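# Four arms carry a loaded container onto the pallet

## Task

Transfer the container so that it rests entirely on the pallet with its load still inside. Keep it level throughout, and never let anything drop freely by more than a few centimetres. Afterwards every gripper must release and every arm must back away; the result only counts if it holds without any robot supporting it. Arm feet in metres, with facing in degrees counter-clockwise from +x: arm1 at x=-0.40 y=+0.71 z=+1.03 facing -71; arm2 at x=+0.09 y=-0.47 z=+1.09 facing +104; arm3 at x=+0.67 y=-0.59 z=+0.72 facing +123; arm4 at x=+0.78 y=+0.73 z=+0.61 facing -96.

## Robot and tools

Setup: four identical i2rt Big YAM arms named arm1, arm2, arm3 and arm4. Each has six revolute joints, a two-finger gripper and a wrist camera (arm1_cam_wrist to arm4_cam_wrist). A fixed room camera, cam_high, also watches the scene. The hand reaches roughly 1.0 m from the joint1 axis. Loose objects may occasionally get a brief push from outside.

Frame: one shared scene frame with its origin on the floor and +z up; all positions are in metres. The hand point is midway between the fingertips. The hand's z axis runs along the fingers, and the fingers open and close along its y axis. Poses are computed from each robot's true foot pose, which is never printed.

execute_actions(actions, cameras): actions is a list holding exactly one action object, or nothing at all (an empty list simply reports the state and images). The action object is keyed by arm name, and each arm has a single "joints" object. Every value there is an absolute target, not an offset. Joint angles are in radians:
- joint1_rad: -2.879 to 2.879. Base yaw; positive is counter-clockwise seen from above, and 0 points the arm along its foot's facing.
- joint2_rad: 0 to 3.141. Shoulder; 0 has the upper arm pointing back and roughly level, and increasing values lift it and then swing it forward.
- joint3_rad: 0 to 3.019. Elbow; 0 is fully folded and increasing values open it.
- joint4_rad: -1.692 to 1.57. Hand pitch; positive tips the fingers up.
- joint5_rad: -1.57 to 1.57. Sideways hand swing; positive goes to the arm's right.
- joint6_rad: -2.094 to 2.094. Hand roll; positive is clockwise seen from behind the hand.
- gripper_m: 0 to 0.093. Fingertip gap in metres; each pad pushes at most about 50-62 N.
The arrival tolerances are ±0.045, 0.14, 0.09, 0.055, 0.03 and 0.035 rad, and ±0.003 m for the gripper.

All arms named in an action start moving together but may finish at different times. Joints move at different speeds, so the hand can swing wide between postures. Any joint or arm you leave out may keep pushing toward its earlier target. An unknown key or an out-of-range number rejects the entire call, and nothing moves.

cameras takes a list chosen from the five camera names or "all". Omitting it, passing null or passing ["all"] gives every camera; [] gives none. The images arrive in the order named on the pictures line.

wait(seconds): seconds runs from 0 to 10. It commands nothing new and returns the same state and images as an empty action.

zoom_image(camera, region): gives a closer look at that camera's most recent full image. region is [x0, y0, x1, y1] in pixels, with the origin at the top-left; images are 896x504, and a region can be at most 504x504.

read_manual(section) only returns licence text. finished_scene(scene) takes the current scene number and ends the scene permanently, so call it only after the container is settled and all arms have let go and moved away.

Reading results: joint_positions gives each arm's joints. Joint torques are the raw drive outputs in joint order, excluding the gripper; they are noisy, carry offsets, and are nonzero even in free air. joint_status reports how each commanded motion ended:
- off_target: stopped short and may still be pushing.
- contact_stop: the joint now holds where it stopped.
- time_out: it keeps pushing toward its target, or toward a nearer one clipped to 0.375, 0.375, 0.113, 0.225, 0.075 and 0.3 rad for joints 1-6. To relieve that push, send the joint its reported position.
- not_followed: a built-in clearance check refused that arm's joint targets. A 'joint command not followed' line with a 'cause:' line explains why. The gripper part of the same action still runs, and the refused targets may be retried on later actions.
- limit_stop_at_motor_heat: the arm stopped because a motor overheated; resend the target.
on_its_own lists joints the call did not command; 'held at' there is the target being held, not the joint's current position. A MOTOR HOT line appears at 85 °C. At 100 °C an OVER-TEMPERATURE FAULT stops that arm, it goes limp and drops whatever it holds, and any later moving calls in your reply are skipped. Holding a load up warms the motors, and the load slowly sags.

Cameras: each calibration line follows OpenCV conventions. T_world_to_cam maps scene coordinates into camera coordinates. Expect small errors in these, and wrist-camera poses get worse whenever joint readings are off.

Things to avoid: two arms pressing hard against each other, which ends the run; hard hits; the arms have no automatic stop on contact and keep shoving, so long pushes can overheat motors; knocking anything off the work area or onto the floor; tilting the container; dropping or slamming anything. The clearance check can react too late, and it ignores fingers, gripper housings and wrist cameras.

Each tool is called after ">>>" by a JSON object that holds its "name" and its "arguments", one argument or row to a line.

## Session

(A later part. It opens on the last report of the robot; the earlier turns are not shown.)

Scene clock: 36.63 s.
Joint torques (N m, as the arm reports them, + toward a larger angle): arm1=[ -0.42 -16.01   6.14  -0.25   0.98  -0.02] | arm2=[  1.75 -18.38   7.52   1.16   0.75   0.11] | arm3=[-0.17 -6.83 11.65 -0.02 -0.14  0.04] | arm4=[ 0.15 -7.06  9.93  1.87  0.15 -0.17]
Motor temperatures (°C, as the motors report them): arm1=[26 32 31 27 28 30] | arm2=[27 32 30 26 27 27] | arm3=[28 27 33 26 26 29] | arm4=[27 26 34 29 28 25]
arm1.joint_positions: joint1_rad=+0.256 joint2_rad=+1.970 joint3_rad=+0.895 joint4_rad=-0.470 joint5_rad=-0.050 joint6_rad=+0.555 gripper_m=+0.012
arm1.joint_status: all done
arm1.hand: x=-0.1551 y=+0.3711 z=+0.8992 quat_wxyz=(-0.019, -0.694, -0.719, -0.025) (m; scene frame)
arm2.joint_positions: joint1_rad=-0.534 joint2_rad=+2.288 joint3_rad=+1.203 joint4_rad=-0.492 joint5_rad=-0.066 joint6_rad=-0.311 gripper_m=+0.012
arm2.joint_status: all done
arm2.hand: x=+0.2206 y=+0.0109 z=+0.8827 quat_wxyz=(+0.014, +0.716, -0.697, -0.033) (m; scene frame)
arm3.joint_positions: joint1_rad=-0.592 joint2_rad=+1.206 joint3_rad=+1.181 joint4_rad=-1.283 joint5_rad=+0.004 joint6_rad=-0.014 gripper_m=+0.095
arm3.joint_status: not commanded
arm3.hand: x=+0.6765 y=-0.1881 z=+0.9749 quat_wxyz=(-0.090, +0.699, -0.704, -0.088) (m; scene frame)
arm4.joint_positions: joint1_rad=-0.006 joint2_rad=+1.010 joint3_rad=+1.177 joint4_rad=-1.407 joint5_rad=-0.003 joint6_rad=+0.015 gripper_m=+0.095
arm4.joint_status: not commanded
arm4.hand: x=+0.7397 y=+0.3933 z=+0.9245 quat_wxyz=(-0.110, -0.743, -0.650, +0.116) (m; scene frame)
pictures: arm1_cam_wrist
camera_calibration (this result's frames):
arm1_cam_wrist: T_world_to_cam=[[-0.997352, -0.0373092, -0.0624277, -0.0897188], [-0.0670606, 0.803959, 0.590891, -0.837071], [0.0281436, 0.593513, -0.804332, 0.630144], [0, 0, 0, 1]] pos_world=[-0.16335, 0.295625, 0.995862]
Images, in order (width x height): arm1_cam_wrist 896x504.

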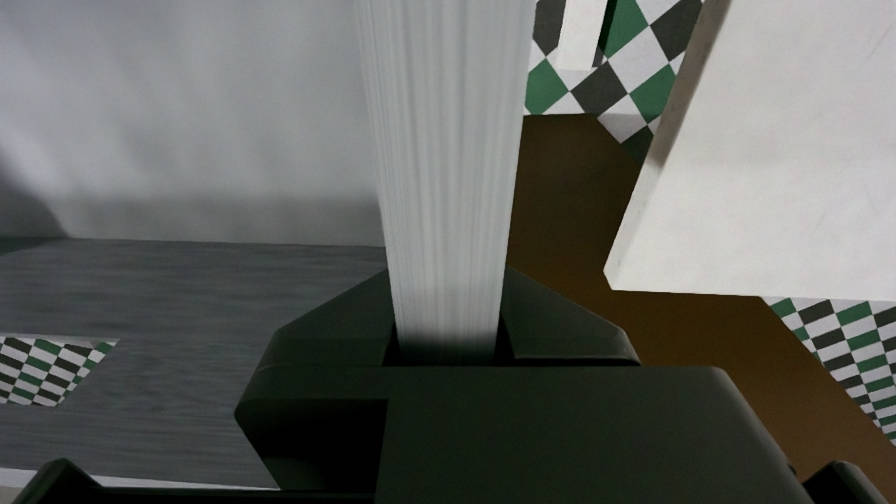

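>>> {"name": "execute_actions", "arguments": {
  "actions": [
    {"arm1":{"joints":{"joint1_rad":0.363,"joint2_rad":2.24,"joint3_rad":1.09,"joint4_rad":-0.333,"joint6_rad":0.665}},"arm2":{"joints":{"joint1_rad":-0.622,"joint2_rad":2.505,"joint3_rad":1.435,"joint4_rad":-0.385,"joint6_rad":-0.42}}}
  ],
  "cameras": []
}}

>>> {"name": "execute_actions", "arguments": {
  "actions": [
    {"arm1":{"joints":{"joint1_rad":0.459,"joint2_rad":2.53,"joint3_rad":1.34,"joint4_rad":-0.284,"joint6_rad":0.76}},"arm2":{"joints":{"joint1_rad":-0.724,"joint2_rad":2.78,"joint3_rad":1.71,"joint4_rad":-0.38,"joint6_rad":-0.52}}}
  ],
  "cameras": ["cam_high"]
}}

Scene clock: 38.43 s.
Joint torques (N m, as the arm reports them, + toward a larger angle): arm1=[ -0.13 -19.09   4.24  -0.17   0.64  -0.03] | arm2=[  1.66 -20.73   6.66   1.15   1.24   0.09] | arm3=[-0.07 -7.1  11.56  0.   -0.15  0.05] | arm4=[-0.04 -6.91  9.82  1.92  0.14 -0.14]
Motor temperatures (°C, as the motors report them): arm1=[26 32 32 27 28 30] | arm2=[27 32 30 26 27 27] | arm3=[28 27 33 26 26 29] | arm4=[27 26 34 29 28 25]
arm1.joint_positions: joint1_rad=+0.364 joint2_rad=+2.289 joint3_rad=+1.063 joint4_rad=-0.331 joint5_rad=-0.042 joint6_rad=+0.662 gripper_m=+0.012
arm1.joint_status: all done
arm1.hand: x=-0.0969 y=+0.3714 z=+0.7939 quat_wxyz=(-0.011, -0.694, -0.720, -0.024) (m; scene frame)
arm2.joint_positions: joint1_rad=-0.641 joint2_rad=+2.581 joint3_rad=+1.389 joint4_rad=-0.398 joint5_rad=-0.078 joint6_rad=-0.420 gripper_m=+0.012
arm2.joint_status: all done
arm2.hand: x=+0.2759 y=+0.0119 z=+0.7688 quat_wxyz=(+0.019, +0.716, -0.697, -0.038) (m; scene frame)
arm3.joint_positions: joint1_rad=-0.592 joint2_rad=+1.206 joint3_rad=+1.181 joint4_rad=-1.283 joint5_rad=+0.004 joint6_rad=-0.014 gripper_m=+0.095
arm3.joint_status: not commanded
arm3.hand: x=+0.6765 y=-0.1881 z=+0.9749 quat_wxyz=(-0.090, +0.699, -0.704, -0.088) (m; scene frame)
arm4.joint_positions: joint1_rad=-0.006 joint2_rad=+1.010 joint3_rad=+1.177 joint4_rad=-1.407 joint5_rad=-0.003 joint6_rad=+0.015 gripper_m=+0.095
arm4.joint_status: not commanded
arm4.hand: x=+0.7397 y=+0.3933 z=+0.9245 quat_wxyz=(-0.110, -0.743, -0.650, +0.116) (m; scene frame)
pictures: none
No camera images: the call's "cameras" was empty. Leave "cameras" out to get every camera's image.

Scene clock: 39.60 s.
Joint torques (N m, as the arm reports them, + toward a larger angle): arm1=[  0.01 -21.44   3.67  -0.15   0.66  -0.09] | arm2=[  1.68 -21.58   7.02   1.45   1.21   0.06] | arm3=[-0.16 -6.96 11.59 -0.05 -0.15  0.04] | arm4=[-0.26 -6.53  9.93  1.82  0.13 -0.15]
Motor temperatures (°C, as the motors report them): arm1=[26 33 31 27 28 30] | arm2=[27 32 30 26 27 27] | arm3=[28 27 33 26 26 29] | arm4=[27 26 34 29 28 25]
arm1.joint_positions: joint1_rad=+0.459 joint2_rad=+2.584 joint3_rad=+1.316 joint4_rad=-0.282 joint5_rad=-0.043 joint6_rad=+0.761 gripper_m=+0.012
arm1.joint_status: all done
arm1.hand: x=-0.0343 y=+0.3714 z=+0.6913 quat_wxyz=(-0.012, -0.695, -0.718, -0.025) (m; scene frame)
arm2.joint_positions: joint1_rad=-0.743 joint2_rad=+2.856 joint3_rad=+1.658 joint4_rad=-0.399 joint5_rad=-0.077 joint6_rad=-0.516 gripper_m=+0.012
arm2.joint_status: all done
arm2.hand: x=+0.3336 y=+0.0108 z=+0.6654 quat_wxyz=(+0.019, +0.714, -0.699, -0.039) (m; scene frame)
arm3.joint_positions: joint1_rad=-0.592 joint2_rad=+1.206 joint3_rad=+1.181 joint4_rad=-1.283 joint5_rad=+0.004 joint6_rad=-0.014 gripper_m=+0.095
arm3.joint_status: not commanded
arm3.hand: x=+0.6765 y=-0.1881 z=+0.9749 quat_wxyz=(-0.090, +0.699, -0.704, -0.088) (m; scene frame)
arm4.joint_positions: joint1_rad=-0.006 joint2_rad=+1.010 joint3_rad=+1.177 joint4_rad=-1.407 joint5_rad=-0.003 joint6_rad=+0.015 gripper_m=+0.095
arm4.joint_status: not commanded
arm4.hand: x=+0.7397 y=+0.3933 z=+0.9245 quat_wxyz=(-0.110, -0.743, -0.650, +0.116) (m; scene frame)
pictures: cam_high
Images, in order (width x height): cam_high 896x504.

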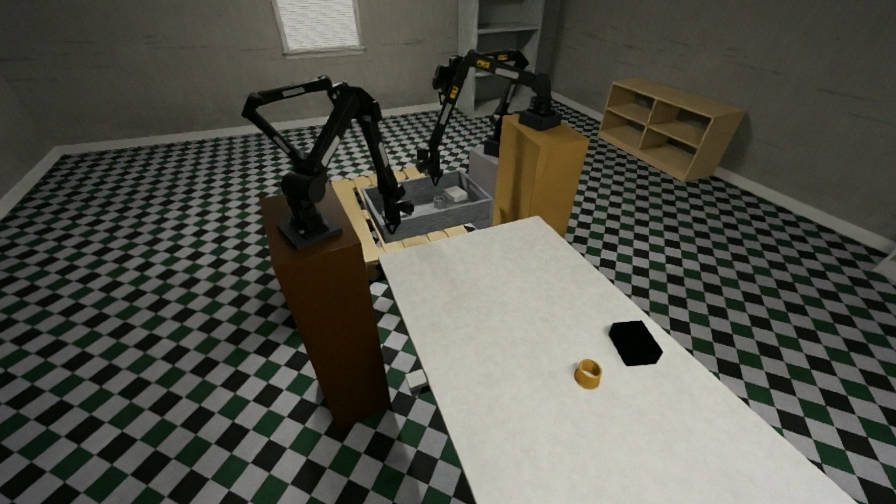

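>>> {"name": "execute_actions", "arguments": {
  "actions": [
    {"arm1":{"joints":{"joint1_rad":0.618,"joint2_rad":2.617,"joint3_rad":1.675,"joint4_rad":-0.531,"joint6_rad":0.92}},"arm2":{"joints":{"joint1_rad":-0.915,"joint2_rad":2.855,"joint3_rad":2.01,"joint4_rad":-0.58,"joint6_rad":-0.705}},"arm3":{"joints":{"joint1_rad":0.243,"joint2_rad":1.253,"joint3_rad":0.76,"joint4_rad":-1.062,"joint6_rad":-0.79,"gripper_m":0.093}},"arm4":{"joints":{"joint1_rad":-0.822,"joint2_rad":1.725,"joint3_rad":1.61,"joint4_rad":-1.417,"joint6_rad":0.62,"gripper_m":0.093}}}
  ]
}}

Scene clock: 42.03 s.
Joint torques (N m, as the arm reports them, + toward a larger angle): arm1=[ -0.61 -23.35   6.14  -0.71   1.12  -0.11] | arm2=[  1.62 -23.83   8.28   1.71   1.     0.15] | arm3=[ 0.94 -5.09  9.32  0.66 -0.09 -0.27] | arm4=[  0.04 -20.9   10.15   0.74   0.07   0.17]
Motor temperatures (°C, as the motors report them): arm1=[26 33 31 27 28 30] | arm2=[27 32 31 26 27 27] | arm3=[28 27 33 26 26 29] | arm4=[27 27 35 29 28 25]
arm1.joint_positions: joint1_rad=+0.627 joint2_rad=+2.662 joint3_rad=+1.646 joint4_rad=-0.514 joint5_rad=-0.053 joint6_rad=+0.924 gripper_m=+0.012
arm1.joint_status: all done
arm1.hand: x=+0.1027 y=+0.3788 z=+0.7044 quat_wxyz=(-0.017, -0.693, -0.720, -0.033) (m; scene frame)
arm2.joint_positions: joint1_rad=-0.932 joint2_rad=+2.933 joint3_rad=+1.962 joint4_rad=-0.605 joint5_rad=-0.073 joint6_rad=-0.710 gripper_m=+0.012
arm2.joint_status: all done
arm2.hand: x=+0.4730 y=+0.0209 z=+0.6761 quat_wxyz=(+0.001, +0.716, -0.697, -0.041) (m; scene frame)
arm3.joint_positions: joint1_rad=+0.238 joint2_rad=+1.253 joint3_rad=+0.751 joint4_rad=-1.080 joint5_rad=+0.002 joint6_rad=-0.775 gripper_m=+0.093
arm3.joint_status: all done
arm3.hand: x=+0.4496 y=-0.3789 z=+0.7987 quat_wxyz=(+0.009, +1.000, +0.008, +0.001) (m; scene frame)
arm4.joint_positions: joint1_rad=-0.832 joint2_rad=+1.743 joint3_rad=+1.578 joint4_rad=-1.414 joint5_rad=-0.001 joint6_rad=+0.605 gripper_m=+0.093
arm4.joint_status: all done
arm4.hand: x=+0.3518 y=+0.4174 z=+0.7875 quat_wxyz=(+0.007, -1.000, -0.010, -0.006) (m; scene frame)
pictures: arm1_cam_wrist, arm2_cam_wrist, arm3_cam_wrist, arm4_cam_wrist, cam_high
camera_calibration (this result's frames):
arm1_cam_wrist: T_world_to_cam=[[-0.996787, -0.038026, -0.070495, 0.161459], [-0.0728681, 0.795906, 0.601019, -0.714392], [0.0332531, 0.604225, -0.79612, 0.451295], [0, 0, 0, 1]] pos_world=[0.0938765, 0.302044, 0.80003]
arm2_cam_wrist: T_world_to_cam=[[0.997603, 0.0274425, -0.0635152, -0.430822], [0.0571524, -0.844247, 0.532898, -0.365571], [-0.0389985, -0.535251, -0.843792, 0.721869], [0, 0, 0, 1]] pos_world=[0.478834, 0.089571, 0.776556]
arm3_cam_wrist: T_world_to_cam=[[0.00303327, 0.999922, -0.0120763, 0.389826], [0.798681, 0.0048445, 0.601735, -0.834407], [0.601747, -0.0114704, -0.798605, 0.488315], [0, 0, 0, 1]] pos_world=[0.371401, -0.380153, 0.89677]
arm4_cam_wrist: T_world_to_cam=[[-0.0319917, 0.999026, 0.0304062, -0.433857], [0.808612, 0.007989, 0.588289, -0.745318], [0.587472, 0.0434072, -0.808079, 0.532132], [0, 0, 0, 1]] pos_world=[0.27618, 0.41629, 0.881659]
Images, in order (width x height): arm1_cam_wrist 896x504, arm2_cam_wrist 896x504, arm3_cam_wrist 896x504, arm4_cam_wrist 896x504, cam_high 896x504.

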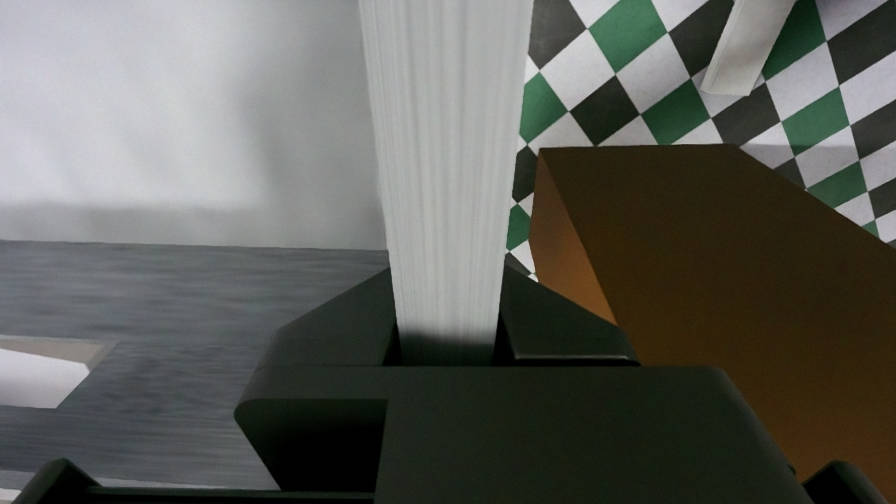

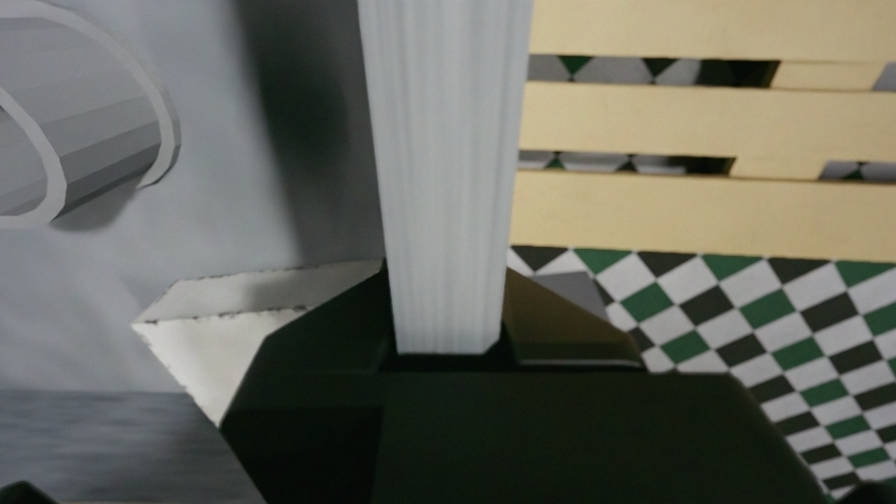

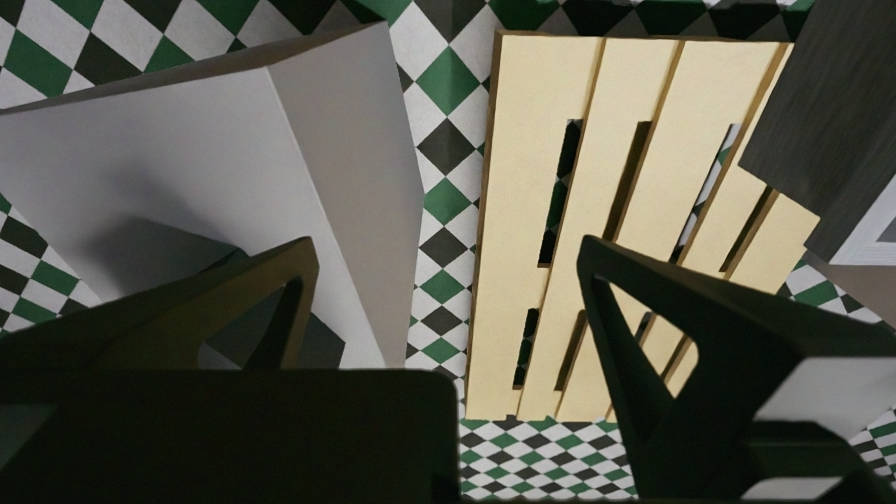

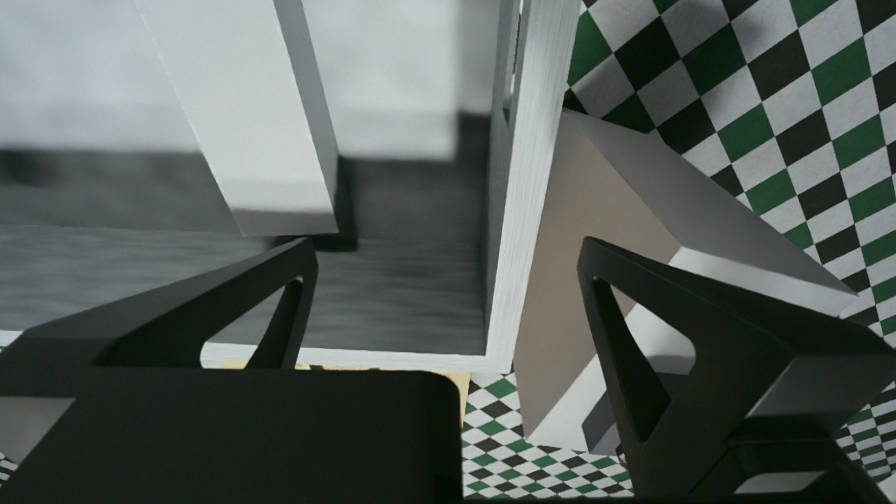

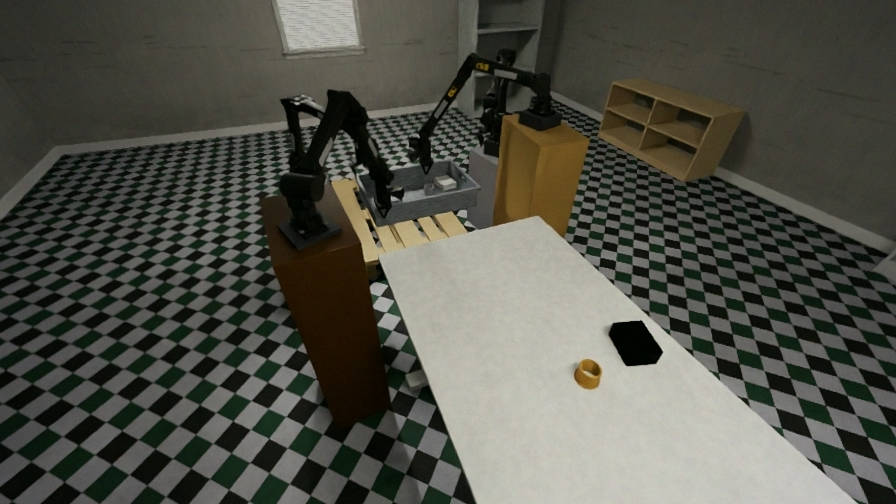

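>>> {"name": "execute_actions", "arguments": {
  "actions": [
    {"arm3":{"joints":{"joint1_rad":0.253,"joint2_rad":2.11,"joint3_rad":1.94,"joint4_rad":-1.345}},"arm4":{"joints":{"joint1_rad":-0.868,"joint2_rad":1.68,"joint3_rad":1.51,"joint4_rad":-1.379,"joint6_rad":0.55}}}
  ],
  "cameras": ["arm3_cam_wrist","arm4_cam_wrist","cam_high"]
}}

Scene clock: 44.33 s.
Joint torques (N m, as the arm reports them, + toward a larger angle): arm1=[ -0.56 -23.44   6.06  -0.73   1.13  -0.11] | arm2=[  1.57 -23.61   8.28   1.7    1.     0.15] | arm3=[  1.74 -18.5   12.04  -0.48  -0.09  -0.27] | arm4=[ -0.89 -19.13   7.91   1.2    0.07  -0.16]
Motor temperatures (°C, as the motors report them): arm1=[26 33 32 27 28 30] | arm2=[27 32 31 26 27 27] | arm3=[28 28 34 26 26 29] | arm4=[27 27 35 29 28 25]
arm1.joint_positions: joint1_rad=+0.627 joint2_rad=+2.662 joint3_rad=+1.646 joint4_rad=-0.514 joint5_rad=-0.053 joint6_rad=+0.924 gripper_m=+0.012
arm1.joint_status: not commanded
arm1.hand: x=+0.1027 y=+0.3788 z=+0.7044 quat_wxyz=(-0.017, -0.693, -0.720, -0.033) (m; scene frame)
arm2.joint_positions: joint1_rad=-0.932 joint2_rad=+2.933 joint3_rad=+1.962 joint4_rad=-0.605 joint5_rad=-0.073 joint6_rad=-0.710 gripper_m=+0.012
arm2.joint_status: not commanded
arm2.hand: x=+0.4730 y=+0.0209 z=+0.6761 quat_wxyz=(+0.001, +0.716, -0.697, -0.041) (m; scene frame)
arm3.joint_positions: joint1_rad=+0.239 joint2_rad=+2.103 joint3_rad=+1.910 joint4_rad=-1.329 joint5_rad=+0.002 joint6_rad=-0.777 gripper_m=+0.093
arm3.joint_status: all done
arm3.hand: x=+0.1886 y=-0.1320 z=+0.8191 quat_wxyz=(-0.012, +1.000, +0.009, -0.020) (m; scene frame)
arm4.joint_positions: joint1_rad=-0.863 joint2_rad=+1.694 joint3_rad=+1.508 joint4_rad=-1.388 joint5_rad=-0.001 joint6_rad=+0.565 gripper_m=+0.093
arm4.joint_status: all done
arm4.hand: x=+0.3572 y=+0.4410 z=+0.7857 quat_wxyz=(+0.005, -1.000, -0.015, -0.004) (m; scene frame)
pictures: arm3_cam_wrist, arm4_cam_wrist, cam_high
camera_calibration (this result's frames):
arm3_cam_wrist: T_world_to_cam=[[0.00185538, 0.999576, 0.0290443, 0.110484], [0.824087, -0.0179808, 0.566178, -0.618141], [0.56646, 0.0228845, -0.823771, 0.69623], [0, 0, 0, 1]] pos_world=[0.11481, -0.137484, 0.920303]
arm4_cam_wrist: T_world_to_cam=[[-0.0406561, 0.998801, 0.0272543, -0.451535], [0.810956, 0.0170509, 0.584858, -0.750948], [0.583692, 0.0458801, -0.810678, 0.528792], [0, 0, 0, 1]] pos_world=[0.281977, 0.439537, 0.880184]
Images, in order (width x height): arm3_cam_wrist 896x504, arm4_cam_wrist 896x504, cam_high 896x504.

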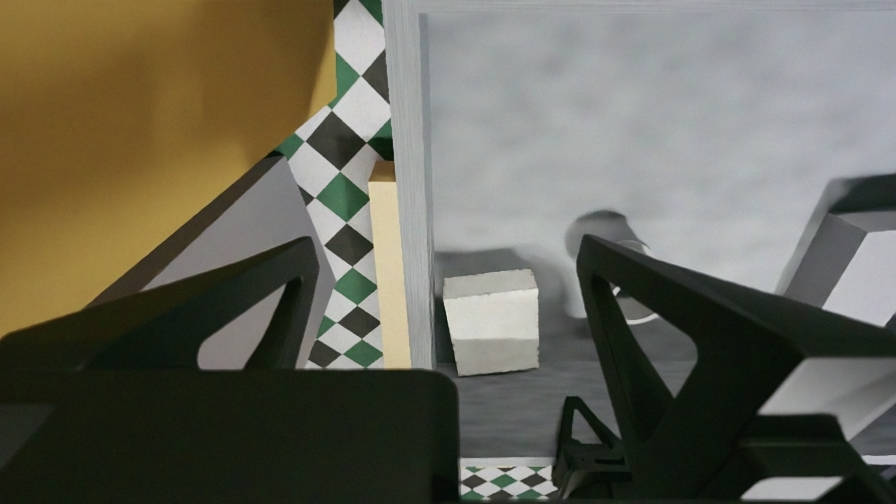

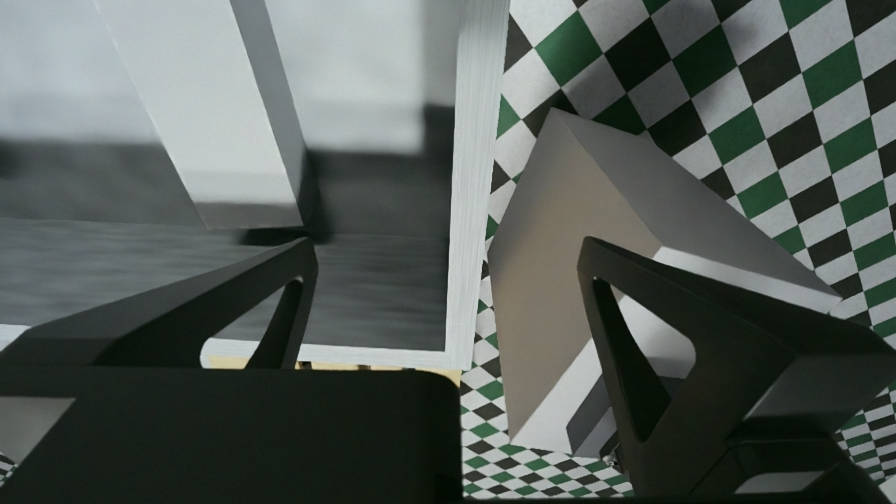

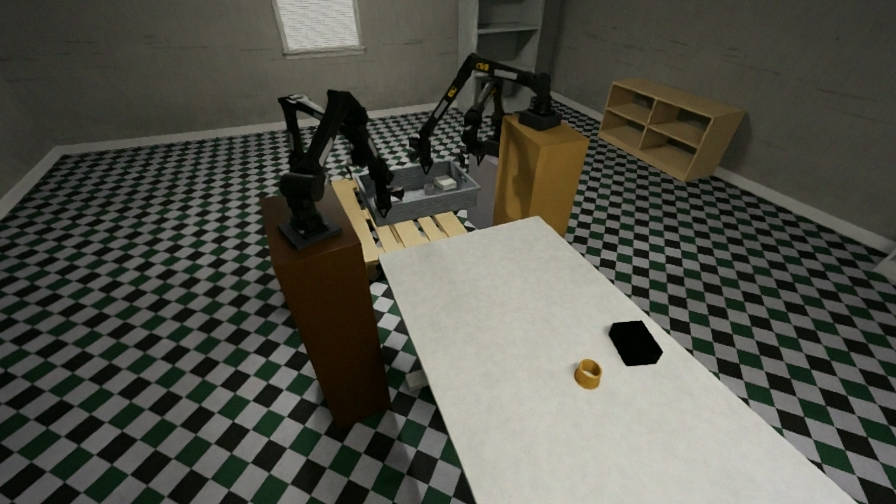

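>>> {"name": "execute_actions", "arguments": {
  "actions": [
    {"arm3":{"joints":{"joint1_rad":0.245,"joint2_rad":2.2,"joint3_rad":1.685,"joint4_rad":-1.06}},"arm4":{"joints":{"joint1_rad":-0.882,"joint2_rad":1.76,"joint3_rad":1.34,"joint4_rad":-1.14,"joint6_rad":0.54}}}
  ],
  "cameras": ["arm3_cam_wrist","arm4_cam_wrist"]
}}

Scene clock: 46.00 s.
Joint torques (N m, as the arm reports them, + toward a larger angle): arm1=[ -0.53 -23.33   6.07  -0.71   1.13  -0.1 ] | arm2=[  1.59 -23.59   8.26   1.71   1.     0.15] | arm3=[  1.77 -19.77   9.75   0.51  -0.12  -0.23] | arm4=[ -1.9  -18.36   8.14   1.24   0.07  -0.19]
Motor temperatures (°C, as the motors report them): arm1=[26 33 32 27 28 30] | arm2=[27 33 31 26 27 27] | arm3=[28 28 33 26 26 29] | arm4=[27 27 34 29 28 25]
arm1.joint_positions: joint1_rad=+0.627 joint2_rad=+2.662 joint3_rad=+1.646 joint4_rad=-0.514 joint5_rad=-0.053 joint6_rad=+0.924 gripper_m=+0.012
arm1.joint_status: not commanded
arm1.hand: x=+0.1027 y=+0.3788 z=+0.7044 quat_wxyz=(-0.017, -0.693, -0.720, -0.033) (m; scene frame)
arm2.joint_positions: joint1_rad=-0.932 joint2_rad=+2.933 joint3_rad=+1.962 joint4_rad=-0.605 joint5_rad=-0.073 joint6_rad=-0.710 gripper_m=+0.012
arm2.joint_status: not commanded
arm2.hand: x=+0.4730 y=+0.0209 z=+0.6761 quat_wxyz=(+0.001, +0.716, -0.697, -0.041) (m; scene frame)
arm3.joint_positions: joint1_rad=+0.239 joint2_rad=+2.211 joint3_rad=+1.665 joint4_rad=-1.077 joint5_rad=+0.002 joint6_rad=-0.777 gripper_m=+0.093
arm3.joint_status: all done
arm3.hand: x=+0.2192 y=-0.1636 z=+0.6654 quat_wxyz=(+0.023, +1.000, +0.009, +0.016) (m; scene frame)
arm4.joint_positions: joint1_rad=-0.871 joint2_rad=+1.759 joint3_rad=+1.327 joint4_rad=-1.148 joint5_rad=-0.001 joint6_rad=+0.555 gripper_m=+0.093
arm4.joint_status: all done
arm4.hand: x=+0.3611 y=+0.4488 z=+0.6881 quat_wxyz=(+0.007, -1.000, -0.016, -0.007) (m; scene frame)
pictures: arm3_cam_wrist, arm4_cam_wrist
camera_calibration (this result's frames):
arm3_cam_wrist: T_world_to_cam=[[0.0010253, 0.999174, -0.0406214, 0.192937], [0.780156, 0.0246129, 0.6251, -0.57953], [0.625584, -0.032332, -0.779487, 0.501572], [0, 0, 0, 1]] pos_world=[0.138151, -0.162297, 0.761071]
arm4_cam_wrist: T_world_to_cam=[[-0.0430843, 0.998592, 0.030961, -0.458109], [0.807352, 0.0165455, 0.589838, -0.699094], [0.588495, 0.0504091, -0.806928, 0.440726], [0, 0, 0, 1]] pos_world=[0.285312, 0.446814, 0.78217]
Images, in order (width x height): arm3_cam_wrist 896x504, arm4_cam_wrist 896x504.

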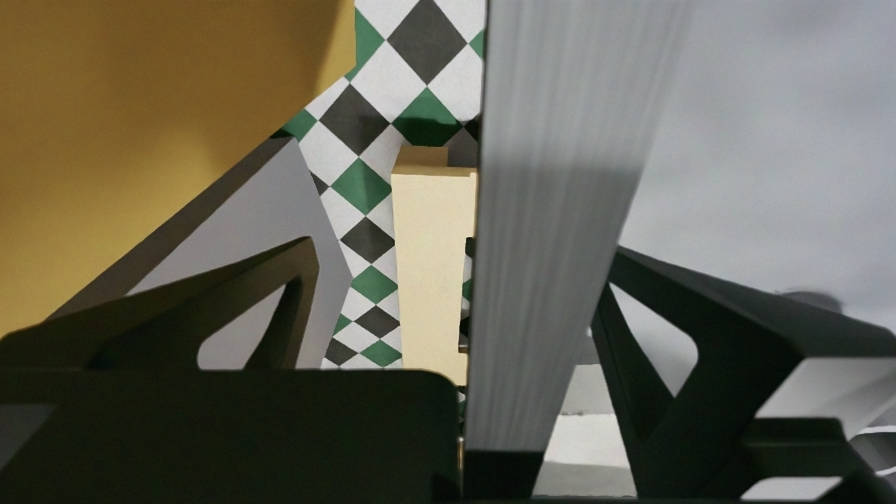

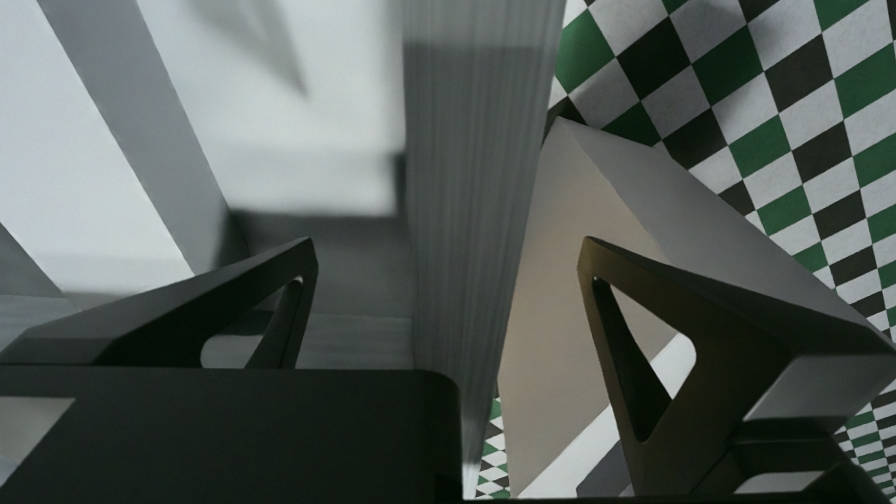

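>>> {"name": "execute_actions", "arguments": {
  "actions": [
    {"arm3":{"joints":{"joint1_rad":0.22,"joint2_rad":2.19,"joint3_rad":1.715,"joint4_rad":-1.03}},"arm4":{"joints":{"joint1_rad":-0.875}}}
  ],
  "cameras": ["arm3_cam_wrist"]
}}

Scene clock: 46.83 s.
Joint torques (N m, as the arm reports them, + toward a larger angle): arm1=[ -0.57 -23.41   6.1   -0.7    1.13  -0.1 ] | arm2=[  1.58 -23.63   8.29   1.71   1.     0.15] | arm3=[ -0.54 -20.16  11.64   0.79  -0.14  -0.23] | arm4=[ -1.36 -18.41   8.21   1.18   0.06  -0.19]
Motor temperatures (°C, as the motors report them): arm1=[26 34 32 27 28 30] | arm2=[27 33 31 26 27 27] | arm3=[28 28 34 26 26 29] | arm4=[27 27 34 29 28 25]
arm1.joint_positions: joint1_rad=+0.627 joint2_rad=+2.662 joint3_rad=+1.646 joint4_rad=-0.514 joint5_rad=-0.053 joint6_rad=+0.924 gripper_m=+0.012
arm1.joint_status: not commanded
arm1.hand: x=+0.1027 y=+0.3788 z=+0.7044 quat_wxyz=(-0.017, -0.693, -0.720, -0.033) (m; scene frame)
arm2.joint_positions: joint1_rad=-0.932 joint2_rad=+2.933 joint3_rad=+1.962 joint4_rad=-0.605 joint5_rad=-0.073 joint6_rad=-0.710 gripper_m=+0.012
arm2.joint_status: not commanded
arm2.hand: x=+0.4730 y=+0.0209 z=+0.6761 quat_wxyz=(+0.001, +0.716, -0.697, -0.041) (m; scene frame)
arm3.joint_positions: joint1_rad=+0.232 joint2_rad=+2.211 joint3_rad=+1.674 joint4_rad=-1.047 joint5_rad=+0.002 joint6_rad=-0.777 gripper_m=+0.093
arm3.joint_status: all done
arm3.hand: x=+0.2142 y=-0.1522 z=+0.6681 quat_wxyz=(+0.010, +1.000, +0.006, +0.002) (m; scene frame)
arm4.joint_positions: joint1_rad=-0.871 joint2_rad=+1.759 joint3_rad=+1.327 joint4_rad=-1.148 joint5_rad=-0.001 joint6_rad=+0.555 gripper_m=+0.093
arm4.joint_status: all done
arm4.hand: x=+0.3611 y=+0.4488 z=+0.6881 quat_wxyz=(+0.007, -1.000, -0.016, -0.007) (m; scene frame)
pictures: arm3_cam_wrist
camera_calibration (this result's frames):
arm3_cam_wrist: T_world_to_cam=[[0.00836675, 0.999871, -0.0136907, 0.162183], [0.79767, 0.00158307, 0.603092, -0.570111], [0.603037, -0.0159666, -0.797554, 0.526594], [0, 0, 0, 1]] pos_world=[0.135848, -0.152852, 0.766038]
Images, in order (width x height): arm3_cam_wrist 896x504.

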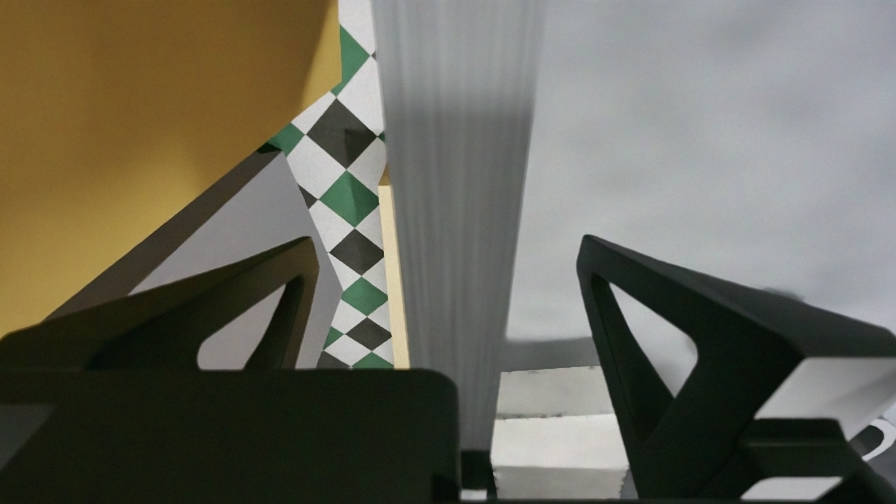

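>>> {"name": "execute_actions", "arguments": {
  "actions": [
    {"arm3":{"joints":{"joint1_rad":0.232,"gripper_m":0}},"arm4":{"joints":{"joint1_rad":-0.871,"gripper_m":0}}}
  ],
  "cameras": []
}}

>>> {"name": "execute_actions", "arguments": {
  "actions": [
    {"arm3":{"joints":{"joint2_rad":2.12,"joint3_rad":1.72}},"arm4":{"joints":{"joint2_rad":1.67,"joint3_rad":1.375}},"arm1":{"joints":{"joint2_rad":2.67,"joint3_rad":1.66,"joint4_rad":-0.514,"joint5_rad":-0.053}},"arm2":{"joints":{"joint1_rad":-0.932,"joint2_rad":2.93,"joint3_rad":1.985,"joint4_rad":-0.6,"joint5_rad":-0.07}}}
  ],
  "cameras": ["arm3_cam_wrist","arm4_cam_wrist"]
}}

Scene clock: 47.87 s.
Joint torques (N m, as the arm reports them, + toward a larger angle): arm1=[ -0.52 -23.42   6.08  -0.57   0.95  -0.1 ] | arm2=[  1.33 -23.73   8.28   1.98   0.98   0.14] | arm3=[  1.12 -21.11  11.51   0.39  -1.    -0.18] | arm4=[ -0.49 -17.88   8.22   0.83   0.51  -0.4 ]
Motor temperatures (°C, as the motors report them): arm1=[26 34 32 27 28 30] | arm2=[27 33 31 26 27 27] | arm3=[28 28 34 26 26 29] | arm4=[27 27 34 29 28 25]
arm1.joint_positions: joint1_rad=+0.627 joint2_rad=+2.662 joint3_rad=+1.646 joint4_rad=-0.518 joint5_rad=-0.049 joint6_rad=+0.923 gripper_m=+0.012
arm1.joint_status: not commanded
arm1.hand: x=+0.1015 y=+0.3788 z=+0.7043 quat_wxyz=(-0.016, -0.693, -0.720, -0.031) (m; scene frame)
arm2.joint_positions: joint1_rad=-0.930 joint2_rad=+2.933 joint3_rad=+1.962 joint4_rad=-0.610 joint5_rad=-0.072 joint6_rad=-0.710 gripper_m=+0.012
arm2.joint_status: not commanded
arm2.hand: x=+0.4711 y=+0.0206 z=+0.6761 quat_wxyz=(+0.004, +0.716, -0.696, -0.041) (m; scene frame)
arm3.joint_positions: joint1_rad=+0.233 joint2_rad=+2.209 joint3_rad=+1.677 joint4_rad=-1.034 joint5_rad=+0.020 joint6_rad=-0.780 gripper_m=+0.014
arm3.joint_status: gripper_m off_target (ended at +0.014, target +0.000); the others done
arm3.hand: x=+0.2124 y=-0.1475 z=+0.6697 quat_wxyz=(-0.003, +1.000, +0.008, +0.002) (m; scene frame)
arm4.joint_positions: joint1_rad=-0.877 joint2_rad=+1.759 joint3_rad=+1.326 joint4_rad=-1.144 joint5_rad=-0.010 joint6_rad=+0.577 gripper_m=+0.013
arm4.joint_status: gripper_m off_target (ended at +0.013, target +0.000); the others done
arm4.hand: x=+0.3595 y=+0.4498 z=+0.6879 quat_wxyz=(+0.002, -1.000, -0.002, -0.008) (m; scene frame)
pictures: none
No camera images: the call's "cameras" was empty. Leave "cameras" out to get every camera's image.

Scene clock: 48.50 s.
Joint torques (N m, as the arm reports them, + toward a larger angle): arm1=[ -0.67 -19.84   4.89  -0.02   0.09  -0.1 ] | arm2=[  0.29 -19.04   6.53   1.23   0.18   0.15] | arm3=[  0.33 -25.59  11.99   0.37  -1.04  -0.19] | arm4=[  0.04 -25.7   10.94   1.05   0.59  -0.4 ]
Motor temperatures (°C, as the motors report them): arm1=[26 34 32 27 28 30] | arm2=[27 33 31 26 27 27] | arm3=[28 29 34 26 26 29] | arm4=[27 27 34 29 28 25]
arm1.joint_positions: joint1_rad=+0.626 joint2_rad=+2.664 joint3_rad=+1.645 joint4_rad=-0.516 joint5_rad=-0.055 joint6_rad=+0.923 gripper_m=+0.012
arm1.joint_status: all done
arm1.hand: x=+0.1008 y=+0.3801 z=+0.7026 quat_wxyz=(-0.014, -0.693, -0.720, -0.034) (m; scene frame)
arm2.joint_positions: joint1_rad=-0.932 joint2_rad=+2.935 joint3_rad=+1.962 joint4_rad=-0.615 joint5_rad=-0.078 joint6_rad=-0.710 gripper_m=+0.012
arm2.joint_status: all done
arm2.hand: x=+0.4699 y=+0.0191 z=+0.6753 quat_wxyz=(+0.007, +0.716, -0.697, -0.044) (m; scene frame)
arm3.joint_positions: joint1_rad=+0.234 joint2_rad=+2.205 joint3_rad=+1.677 joint4_rad=-1.034 joint5_rad=+0.020 joint6_rad=-0.780 gripper_m=+0.014
arm3.joint_status: all done
arm3.hand: x=+0.2118 y=-0.1471 z=+0.6721 quat_wxyz=(-0.004, +1.000, +0.008, +0.001) (m; scene frame)
arm4.joint_positions: joint1_rad=-0.877 joint2_rad=+1.756 joint3_rad=+1.326 joint4_rad=-1.143 joint5_rad=-0.012 joint6_rad=+0.577 gripper_m=+0.013
arm4.joint_status: all done
arm4.hand: x=+0.3593 y=+0.4492 z=+0.6895 quat_wxyz=(+0.000, -1.000, -0.002, -0.007) (m; scene frame)
pictures: arm3_cam_wrist, arm4_cam_wrist
camera_calibration (this result's frames):
arm3_cam_wrist: T_world_to_cam=[[0.00355587, 0.999895, 0.0140324, 0.139577], [0.799198, -0.011276, 0.600962, -0.571383], [0.601057, 0.00907776, -0.799155, 0.536479], [0, 0, 0, 1]] pos_world=[0.133698, -0.150875, 0.77015]
arm4_cam_wrist: T_world_to_cam=[[-0.0147185, 0.999739, 0.0174847, -0.460079], [0.808275, 0.00160194, 0.588803, -0.691361], [0.588621, 0.0227988, -0.808087, 0.45605], [0, 0, 0, 1]] pos_world=[0.283597, 0.450669, 0.783648]
Images, in order (width x height): arm3_cam_wrist 896x504, arm4_cam_wrist 896x504.

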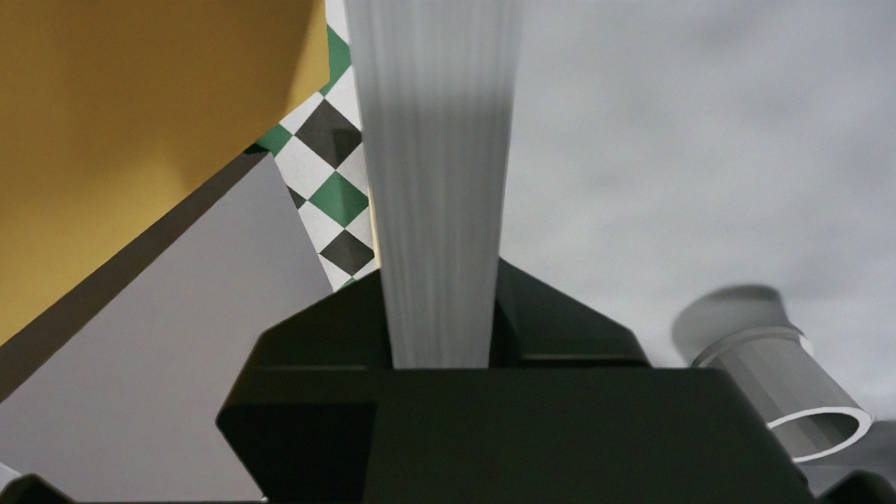

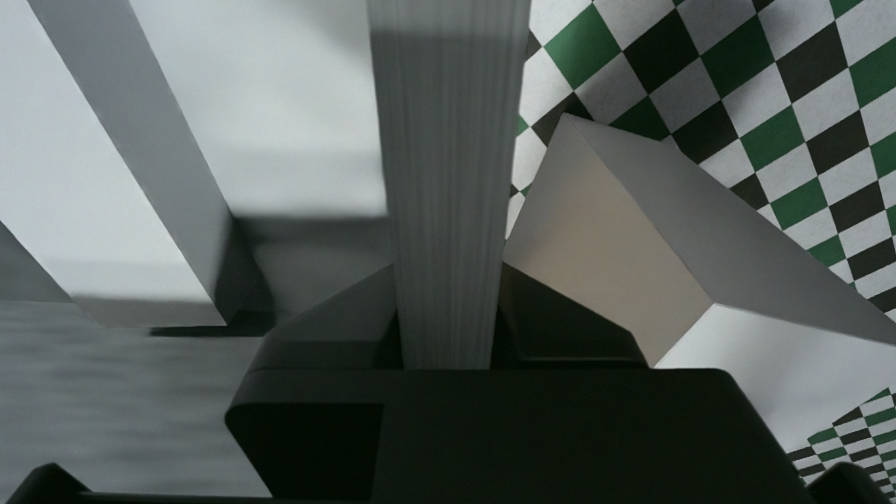

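>>> {"name": "execute_actions", "arguments": {
  "actions": [
    {"arm1":{"joints":{"gripper_m":0.08}},"arm2":{"joints":{"gripper_m":0.08}}}
  ],
  "cameras": []
}}

>>> {"name": "execute_actions", "arguments": {
  "actions": [
    {"arm1":{"joints":{"joint2_rad":2.40,"joint3_rad":1.51,"joint4_rad":-0.664,"joint5_rad":0}},"arm2":{"joints":{"joint2_rad":2.645,"joint3_rad":1.745,"joint4_rad":-0.647,"joint5_rad":0}}}
  ]
}}

Scene clock: 49.37 s.
Joint torques (N m, as the arm reports them, + toward a larger angle): arm1=[ -0.55 -19.68   4.94   0.03   0.09  -0.09] | arm2=[  0.39 -18.9    6.55   1.03  -0.08   0.15] | arm3=[ -0.29 -25.85  11.93   0.17  -1.06  -0.19] | arm4=[  0.06 -26.45  10.65   0.94   0.43  -0.4 ]
Motor temperatures (°C, as the motors report them): arm1=[26 34 32 27 28 30] | arm2=[27 33 31 26 27 27] | arm3=[28 29 34 26 26 29] | arm4=[27 27 34 29 28 25]
arm1.joint_positions: joint1_rad=+0.626 joint2_rad=+2.664 joint3_rad=+1.645 joint4_rad=-0.516 joint5_rad=-0.055 joint6_rad=+0.923 gripper_m=+0.080
arm1.joint_status: all done
arm1.hand: x=+0.1008 y=+0.3801 z=+0.7026 quat_wxyz=(-0.014, -0.693, -0.720, -0.034) (m; scene frame)
arm2.joint_positions: joint1_rad=-0.932 joint2_rad=+2.934 joint3_rad=+1.962 joint4_rad=-0.610 joint5_rad=-0.072 joint6_rad=-0.710 gripper_m=+0.080
arm2.joint_status: all done
arm2.hand: x=+0.4717 y=+0.0196 z=+0.6754 quat_wxyz=(+0.004, +0.716, -0.697, -0.041) (m; scene frame)
arm3.joint_positions: joint1_rad=+0.234 joint2_rad=+2.205 joint3_rad=+1.677 joint4_rad=-1.031 joint5_rad=+0.020 joint6_rad=-0.780 gripper_m=+0.014
arm3.joint_status: not commanded
arm3.hand: x=+0.2112 y=-0.1465 z=+0.6721 quat_wxyz=(-0.006, +1.000, +0.008, +0.000) (m; scene frame)
arm4.joint_positions: joint1_rad=-0.877 joint2_rad=+1.756 joint3_rad=+1.326 joint4_rad=-1.141 joint5_rad=-0.008 joint6_rad=+0.577 gripper_m=+0.013
arm4.joint_status: not commanded
arm4.hand: x=+0.3585 y=+0.4495 z=+0.6895 quat_wxyz=(+0.001, -1.000, -0.002, -0.005) (m; scene frame)
pictures: none
No camera images: the call's "cameras" was empty. Leave "cameras" out to get every camera's image.

Scene clock: 50.63 s.
Joint torques (N m, as the arm reports them, + toward a larger angle): arm1=[ -0.33 -17.9    4.86  -0.42   0.17  -0.15] | arm2=[  0.35 -17.24   5.58   0.62  -0.02   0.16] | arm3=[  0.11 -25.13  11.8   -0.41  -0.79  -0.2 ] | arm4=[  0.47 -25.56  10.91   0.43   0.13  -0.33]
Motor temperatures (°C, as the motors report them): arm1=[26 34 32 27 28 30] | arm2=[27 33 31 26 27 27] | arm3=[28 29 34 26 26 29] | arm4=[27 28 35 29 28 25]
arm1.joint_positions: joint1_rad=+0.622 joint2_rad=+2.376 joint3_rad=+1.508 joint4_rad=-0.655 joint5_rad=-0.002 joint6_rad=+0.929 gripper_m=+0.080
arm1.joint_status: all done
arm1.hand: x=+0.0955 y=+0.3686 z=+0.8364 quat_wxyz=(-0.025, -0.698, -0.716, -0.009) (m; scene frame)
arm2.joint_positions: joint1_rad=-0.932 joint2_rad=+2.621 joint3_rad=+1.746 joint4_rad=-0.644 joint5_rad=-0.002 joint6_rad=-0.710 gripper_m=+0.080
arm2.joint_status: all done
arm2.hand: x=+0.4958 y=+0.0279 z=+0.8159 quat_wxyz=(-0.030, +0.716, -0.697, -0.009) (m; scene frame)
arm3.joint_positions: joint1_rad=+0.234 joint2_rad=+2.200 joint3_rad=+1.677 joint4_rad=-1.015 joint5_rad=+0.016 joint6_rad=-0.779 gripper_m=+0.014
arm3.joint_status: not commanded
arm3.hand: x=+0.2069 y=-0.1440 z=+0.6752 quat_wxyz=(-0.011, +1.000, +0.008, -0.009) (m; scene frame)
arm4.joint_positions: joint1_rad=-0.883 joint2_rad=+1.754 joint3_rad=+1.325 joint4_rad=-1.129 joint5_rad=-0.002 joint6_rad=+0.571 gripper_m=+0.013
arm4.joint_status: not commanded
arm4.hand: x=+0.3543 y=+0.4515 z=+0.6901 quat_wxyz=(+0.001, -1.000, -0.002, +0.002) (m; scene frame)
pictures: arm1_cam_wrist, arm2_cam_wrist, arm3_cam_wrist, arm4_cam_wrist, cam_high
camera_calibration (this result's frames):
arm1_cam_wrist: T_world_to_cam=[[-0.99855, -0.0279107, -0.0460258, 0.139084], [-0.0490915, 0.82292, 0.566032, -0.769068], [0.0220772, 0.567471, -0.823097, 0.599942], [0, 0, 0, 1]] pos_world=[0.087883, 0.296313, 0.935529]
arm2_cam_wrist: T_world_to_cam=[[0.999319, 0.0249258, 0.0272087, -0.519719], [0.0064635, -0.844205, 0.535982, -0.412851], [0.0363295, -0.535441, -0.843791, 0.807146], [0, 0, 0, 1]] pos_world=[0.49271, 0.0966024, 0.916484]
arm3_cam_wrist: T_world_to_cam=[[0.0038367, 0.999606, 0.027802, 0.127091], [0.811381, -0.0193625, 0.584196, -0.56168], [0.584505, 0.0203167, -0.811136, 0.555014], [0, 0, 0, 1]] pos_world=[0.130841, -0.149192, 0.77479]
arm4_cam_wrist: T_world_to_cam=[[-0.0145198, 0.999726, 0.0183455, -0.463082], [0.818333, 0.00133842, 0.574743, -0.681411], [0.574561, 0.0233578, -0.818128, 0.470994], [0, 0, 0, 1]] pos_world=[0.280282, 0.452866, 0.785466]
Images, in order (width x height): arm1_cam_wrist 896x504, arm2_cam_wrist 896x504, arm3_cam_wrist 896x504, arm4_cam_wrist 896x504, cam_high 896x504.

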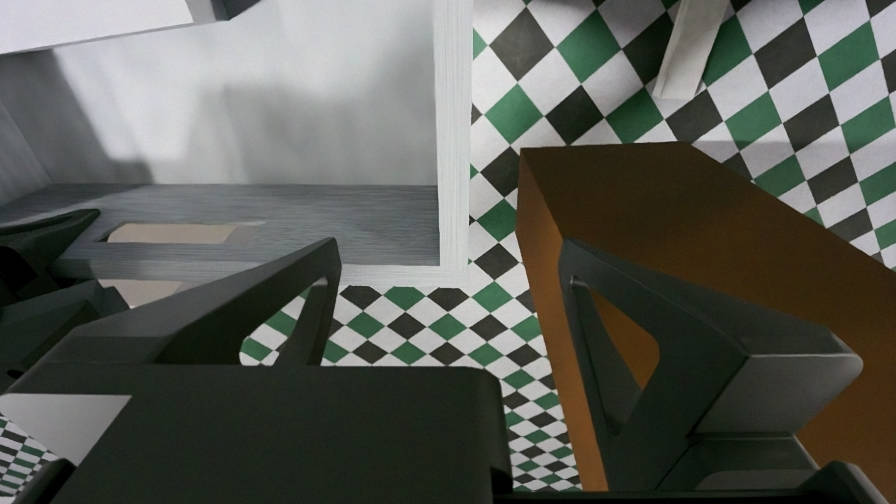

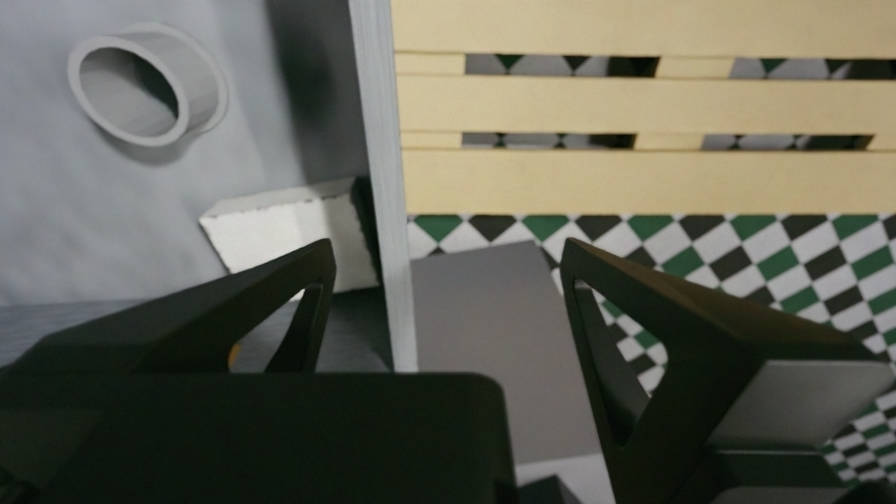

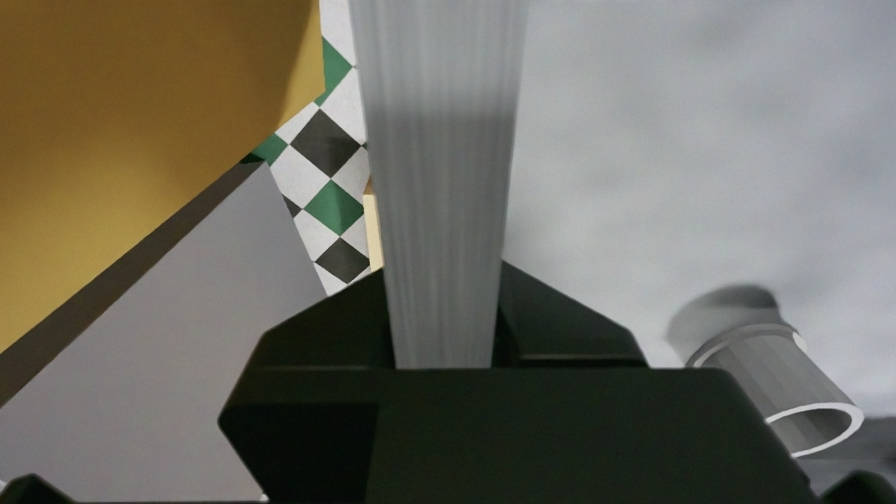

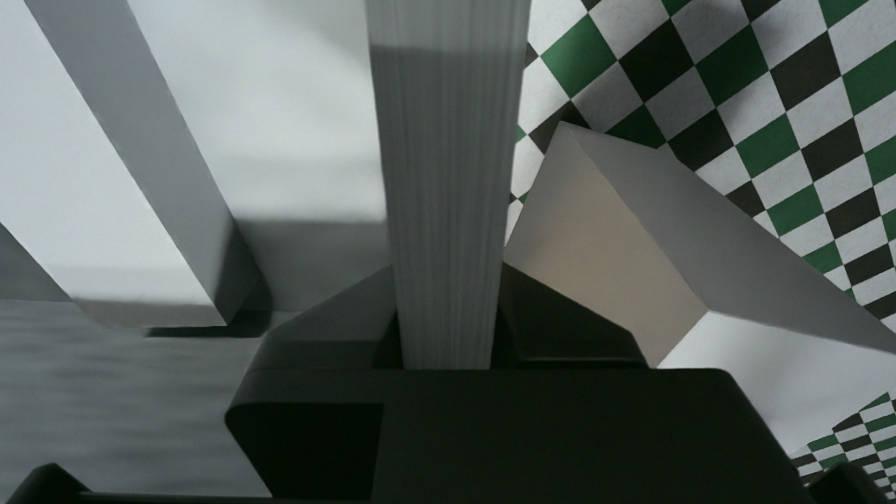

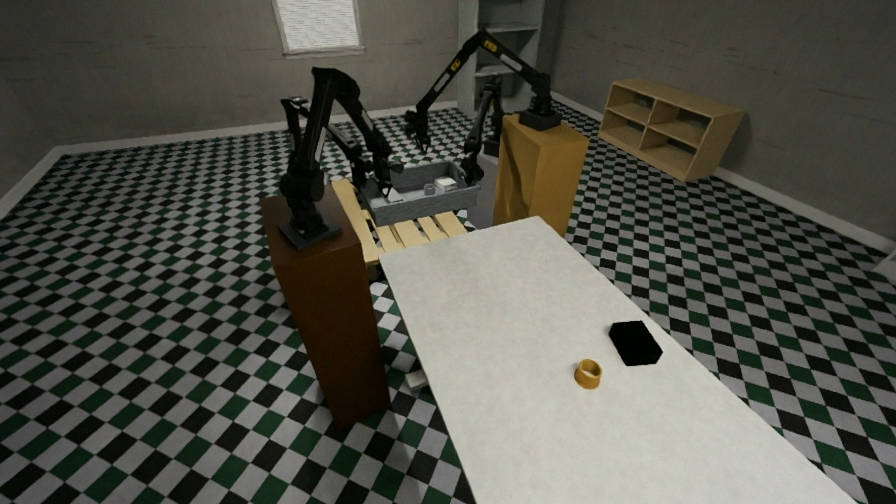

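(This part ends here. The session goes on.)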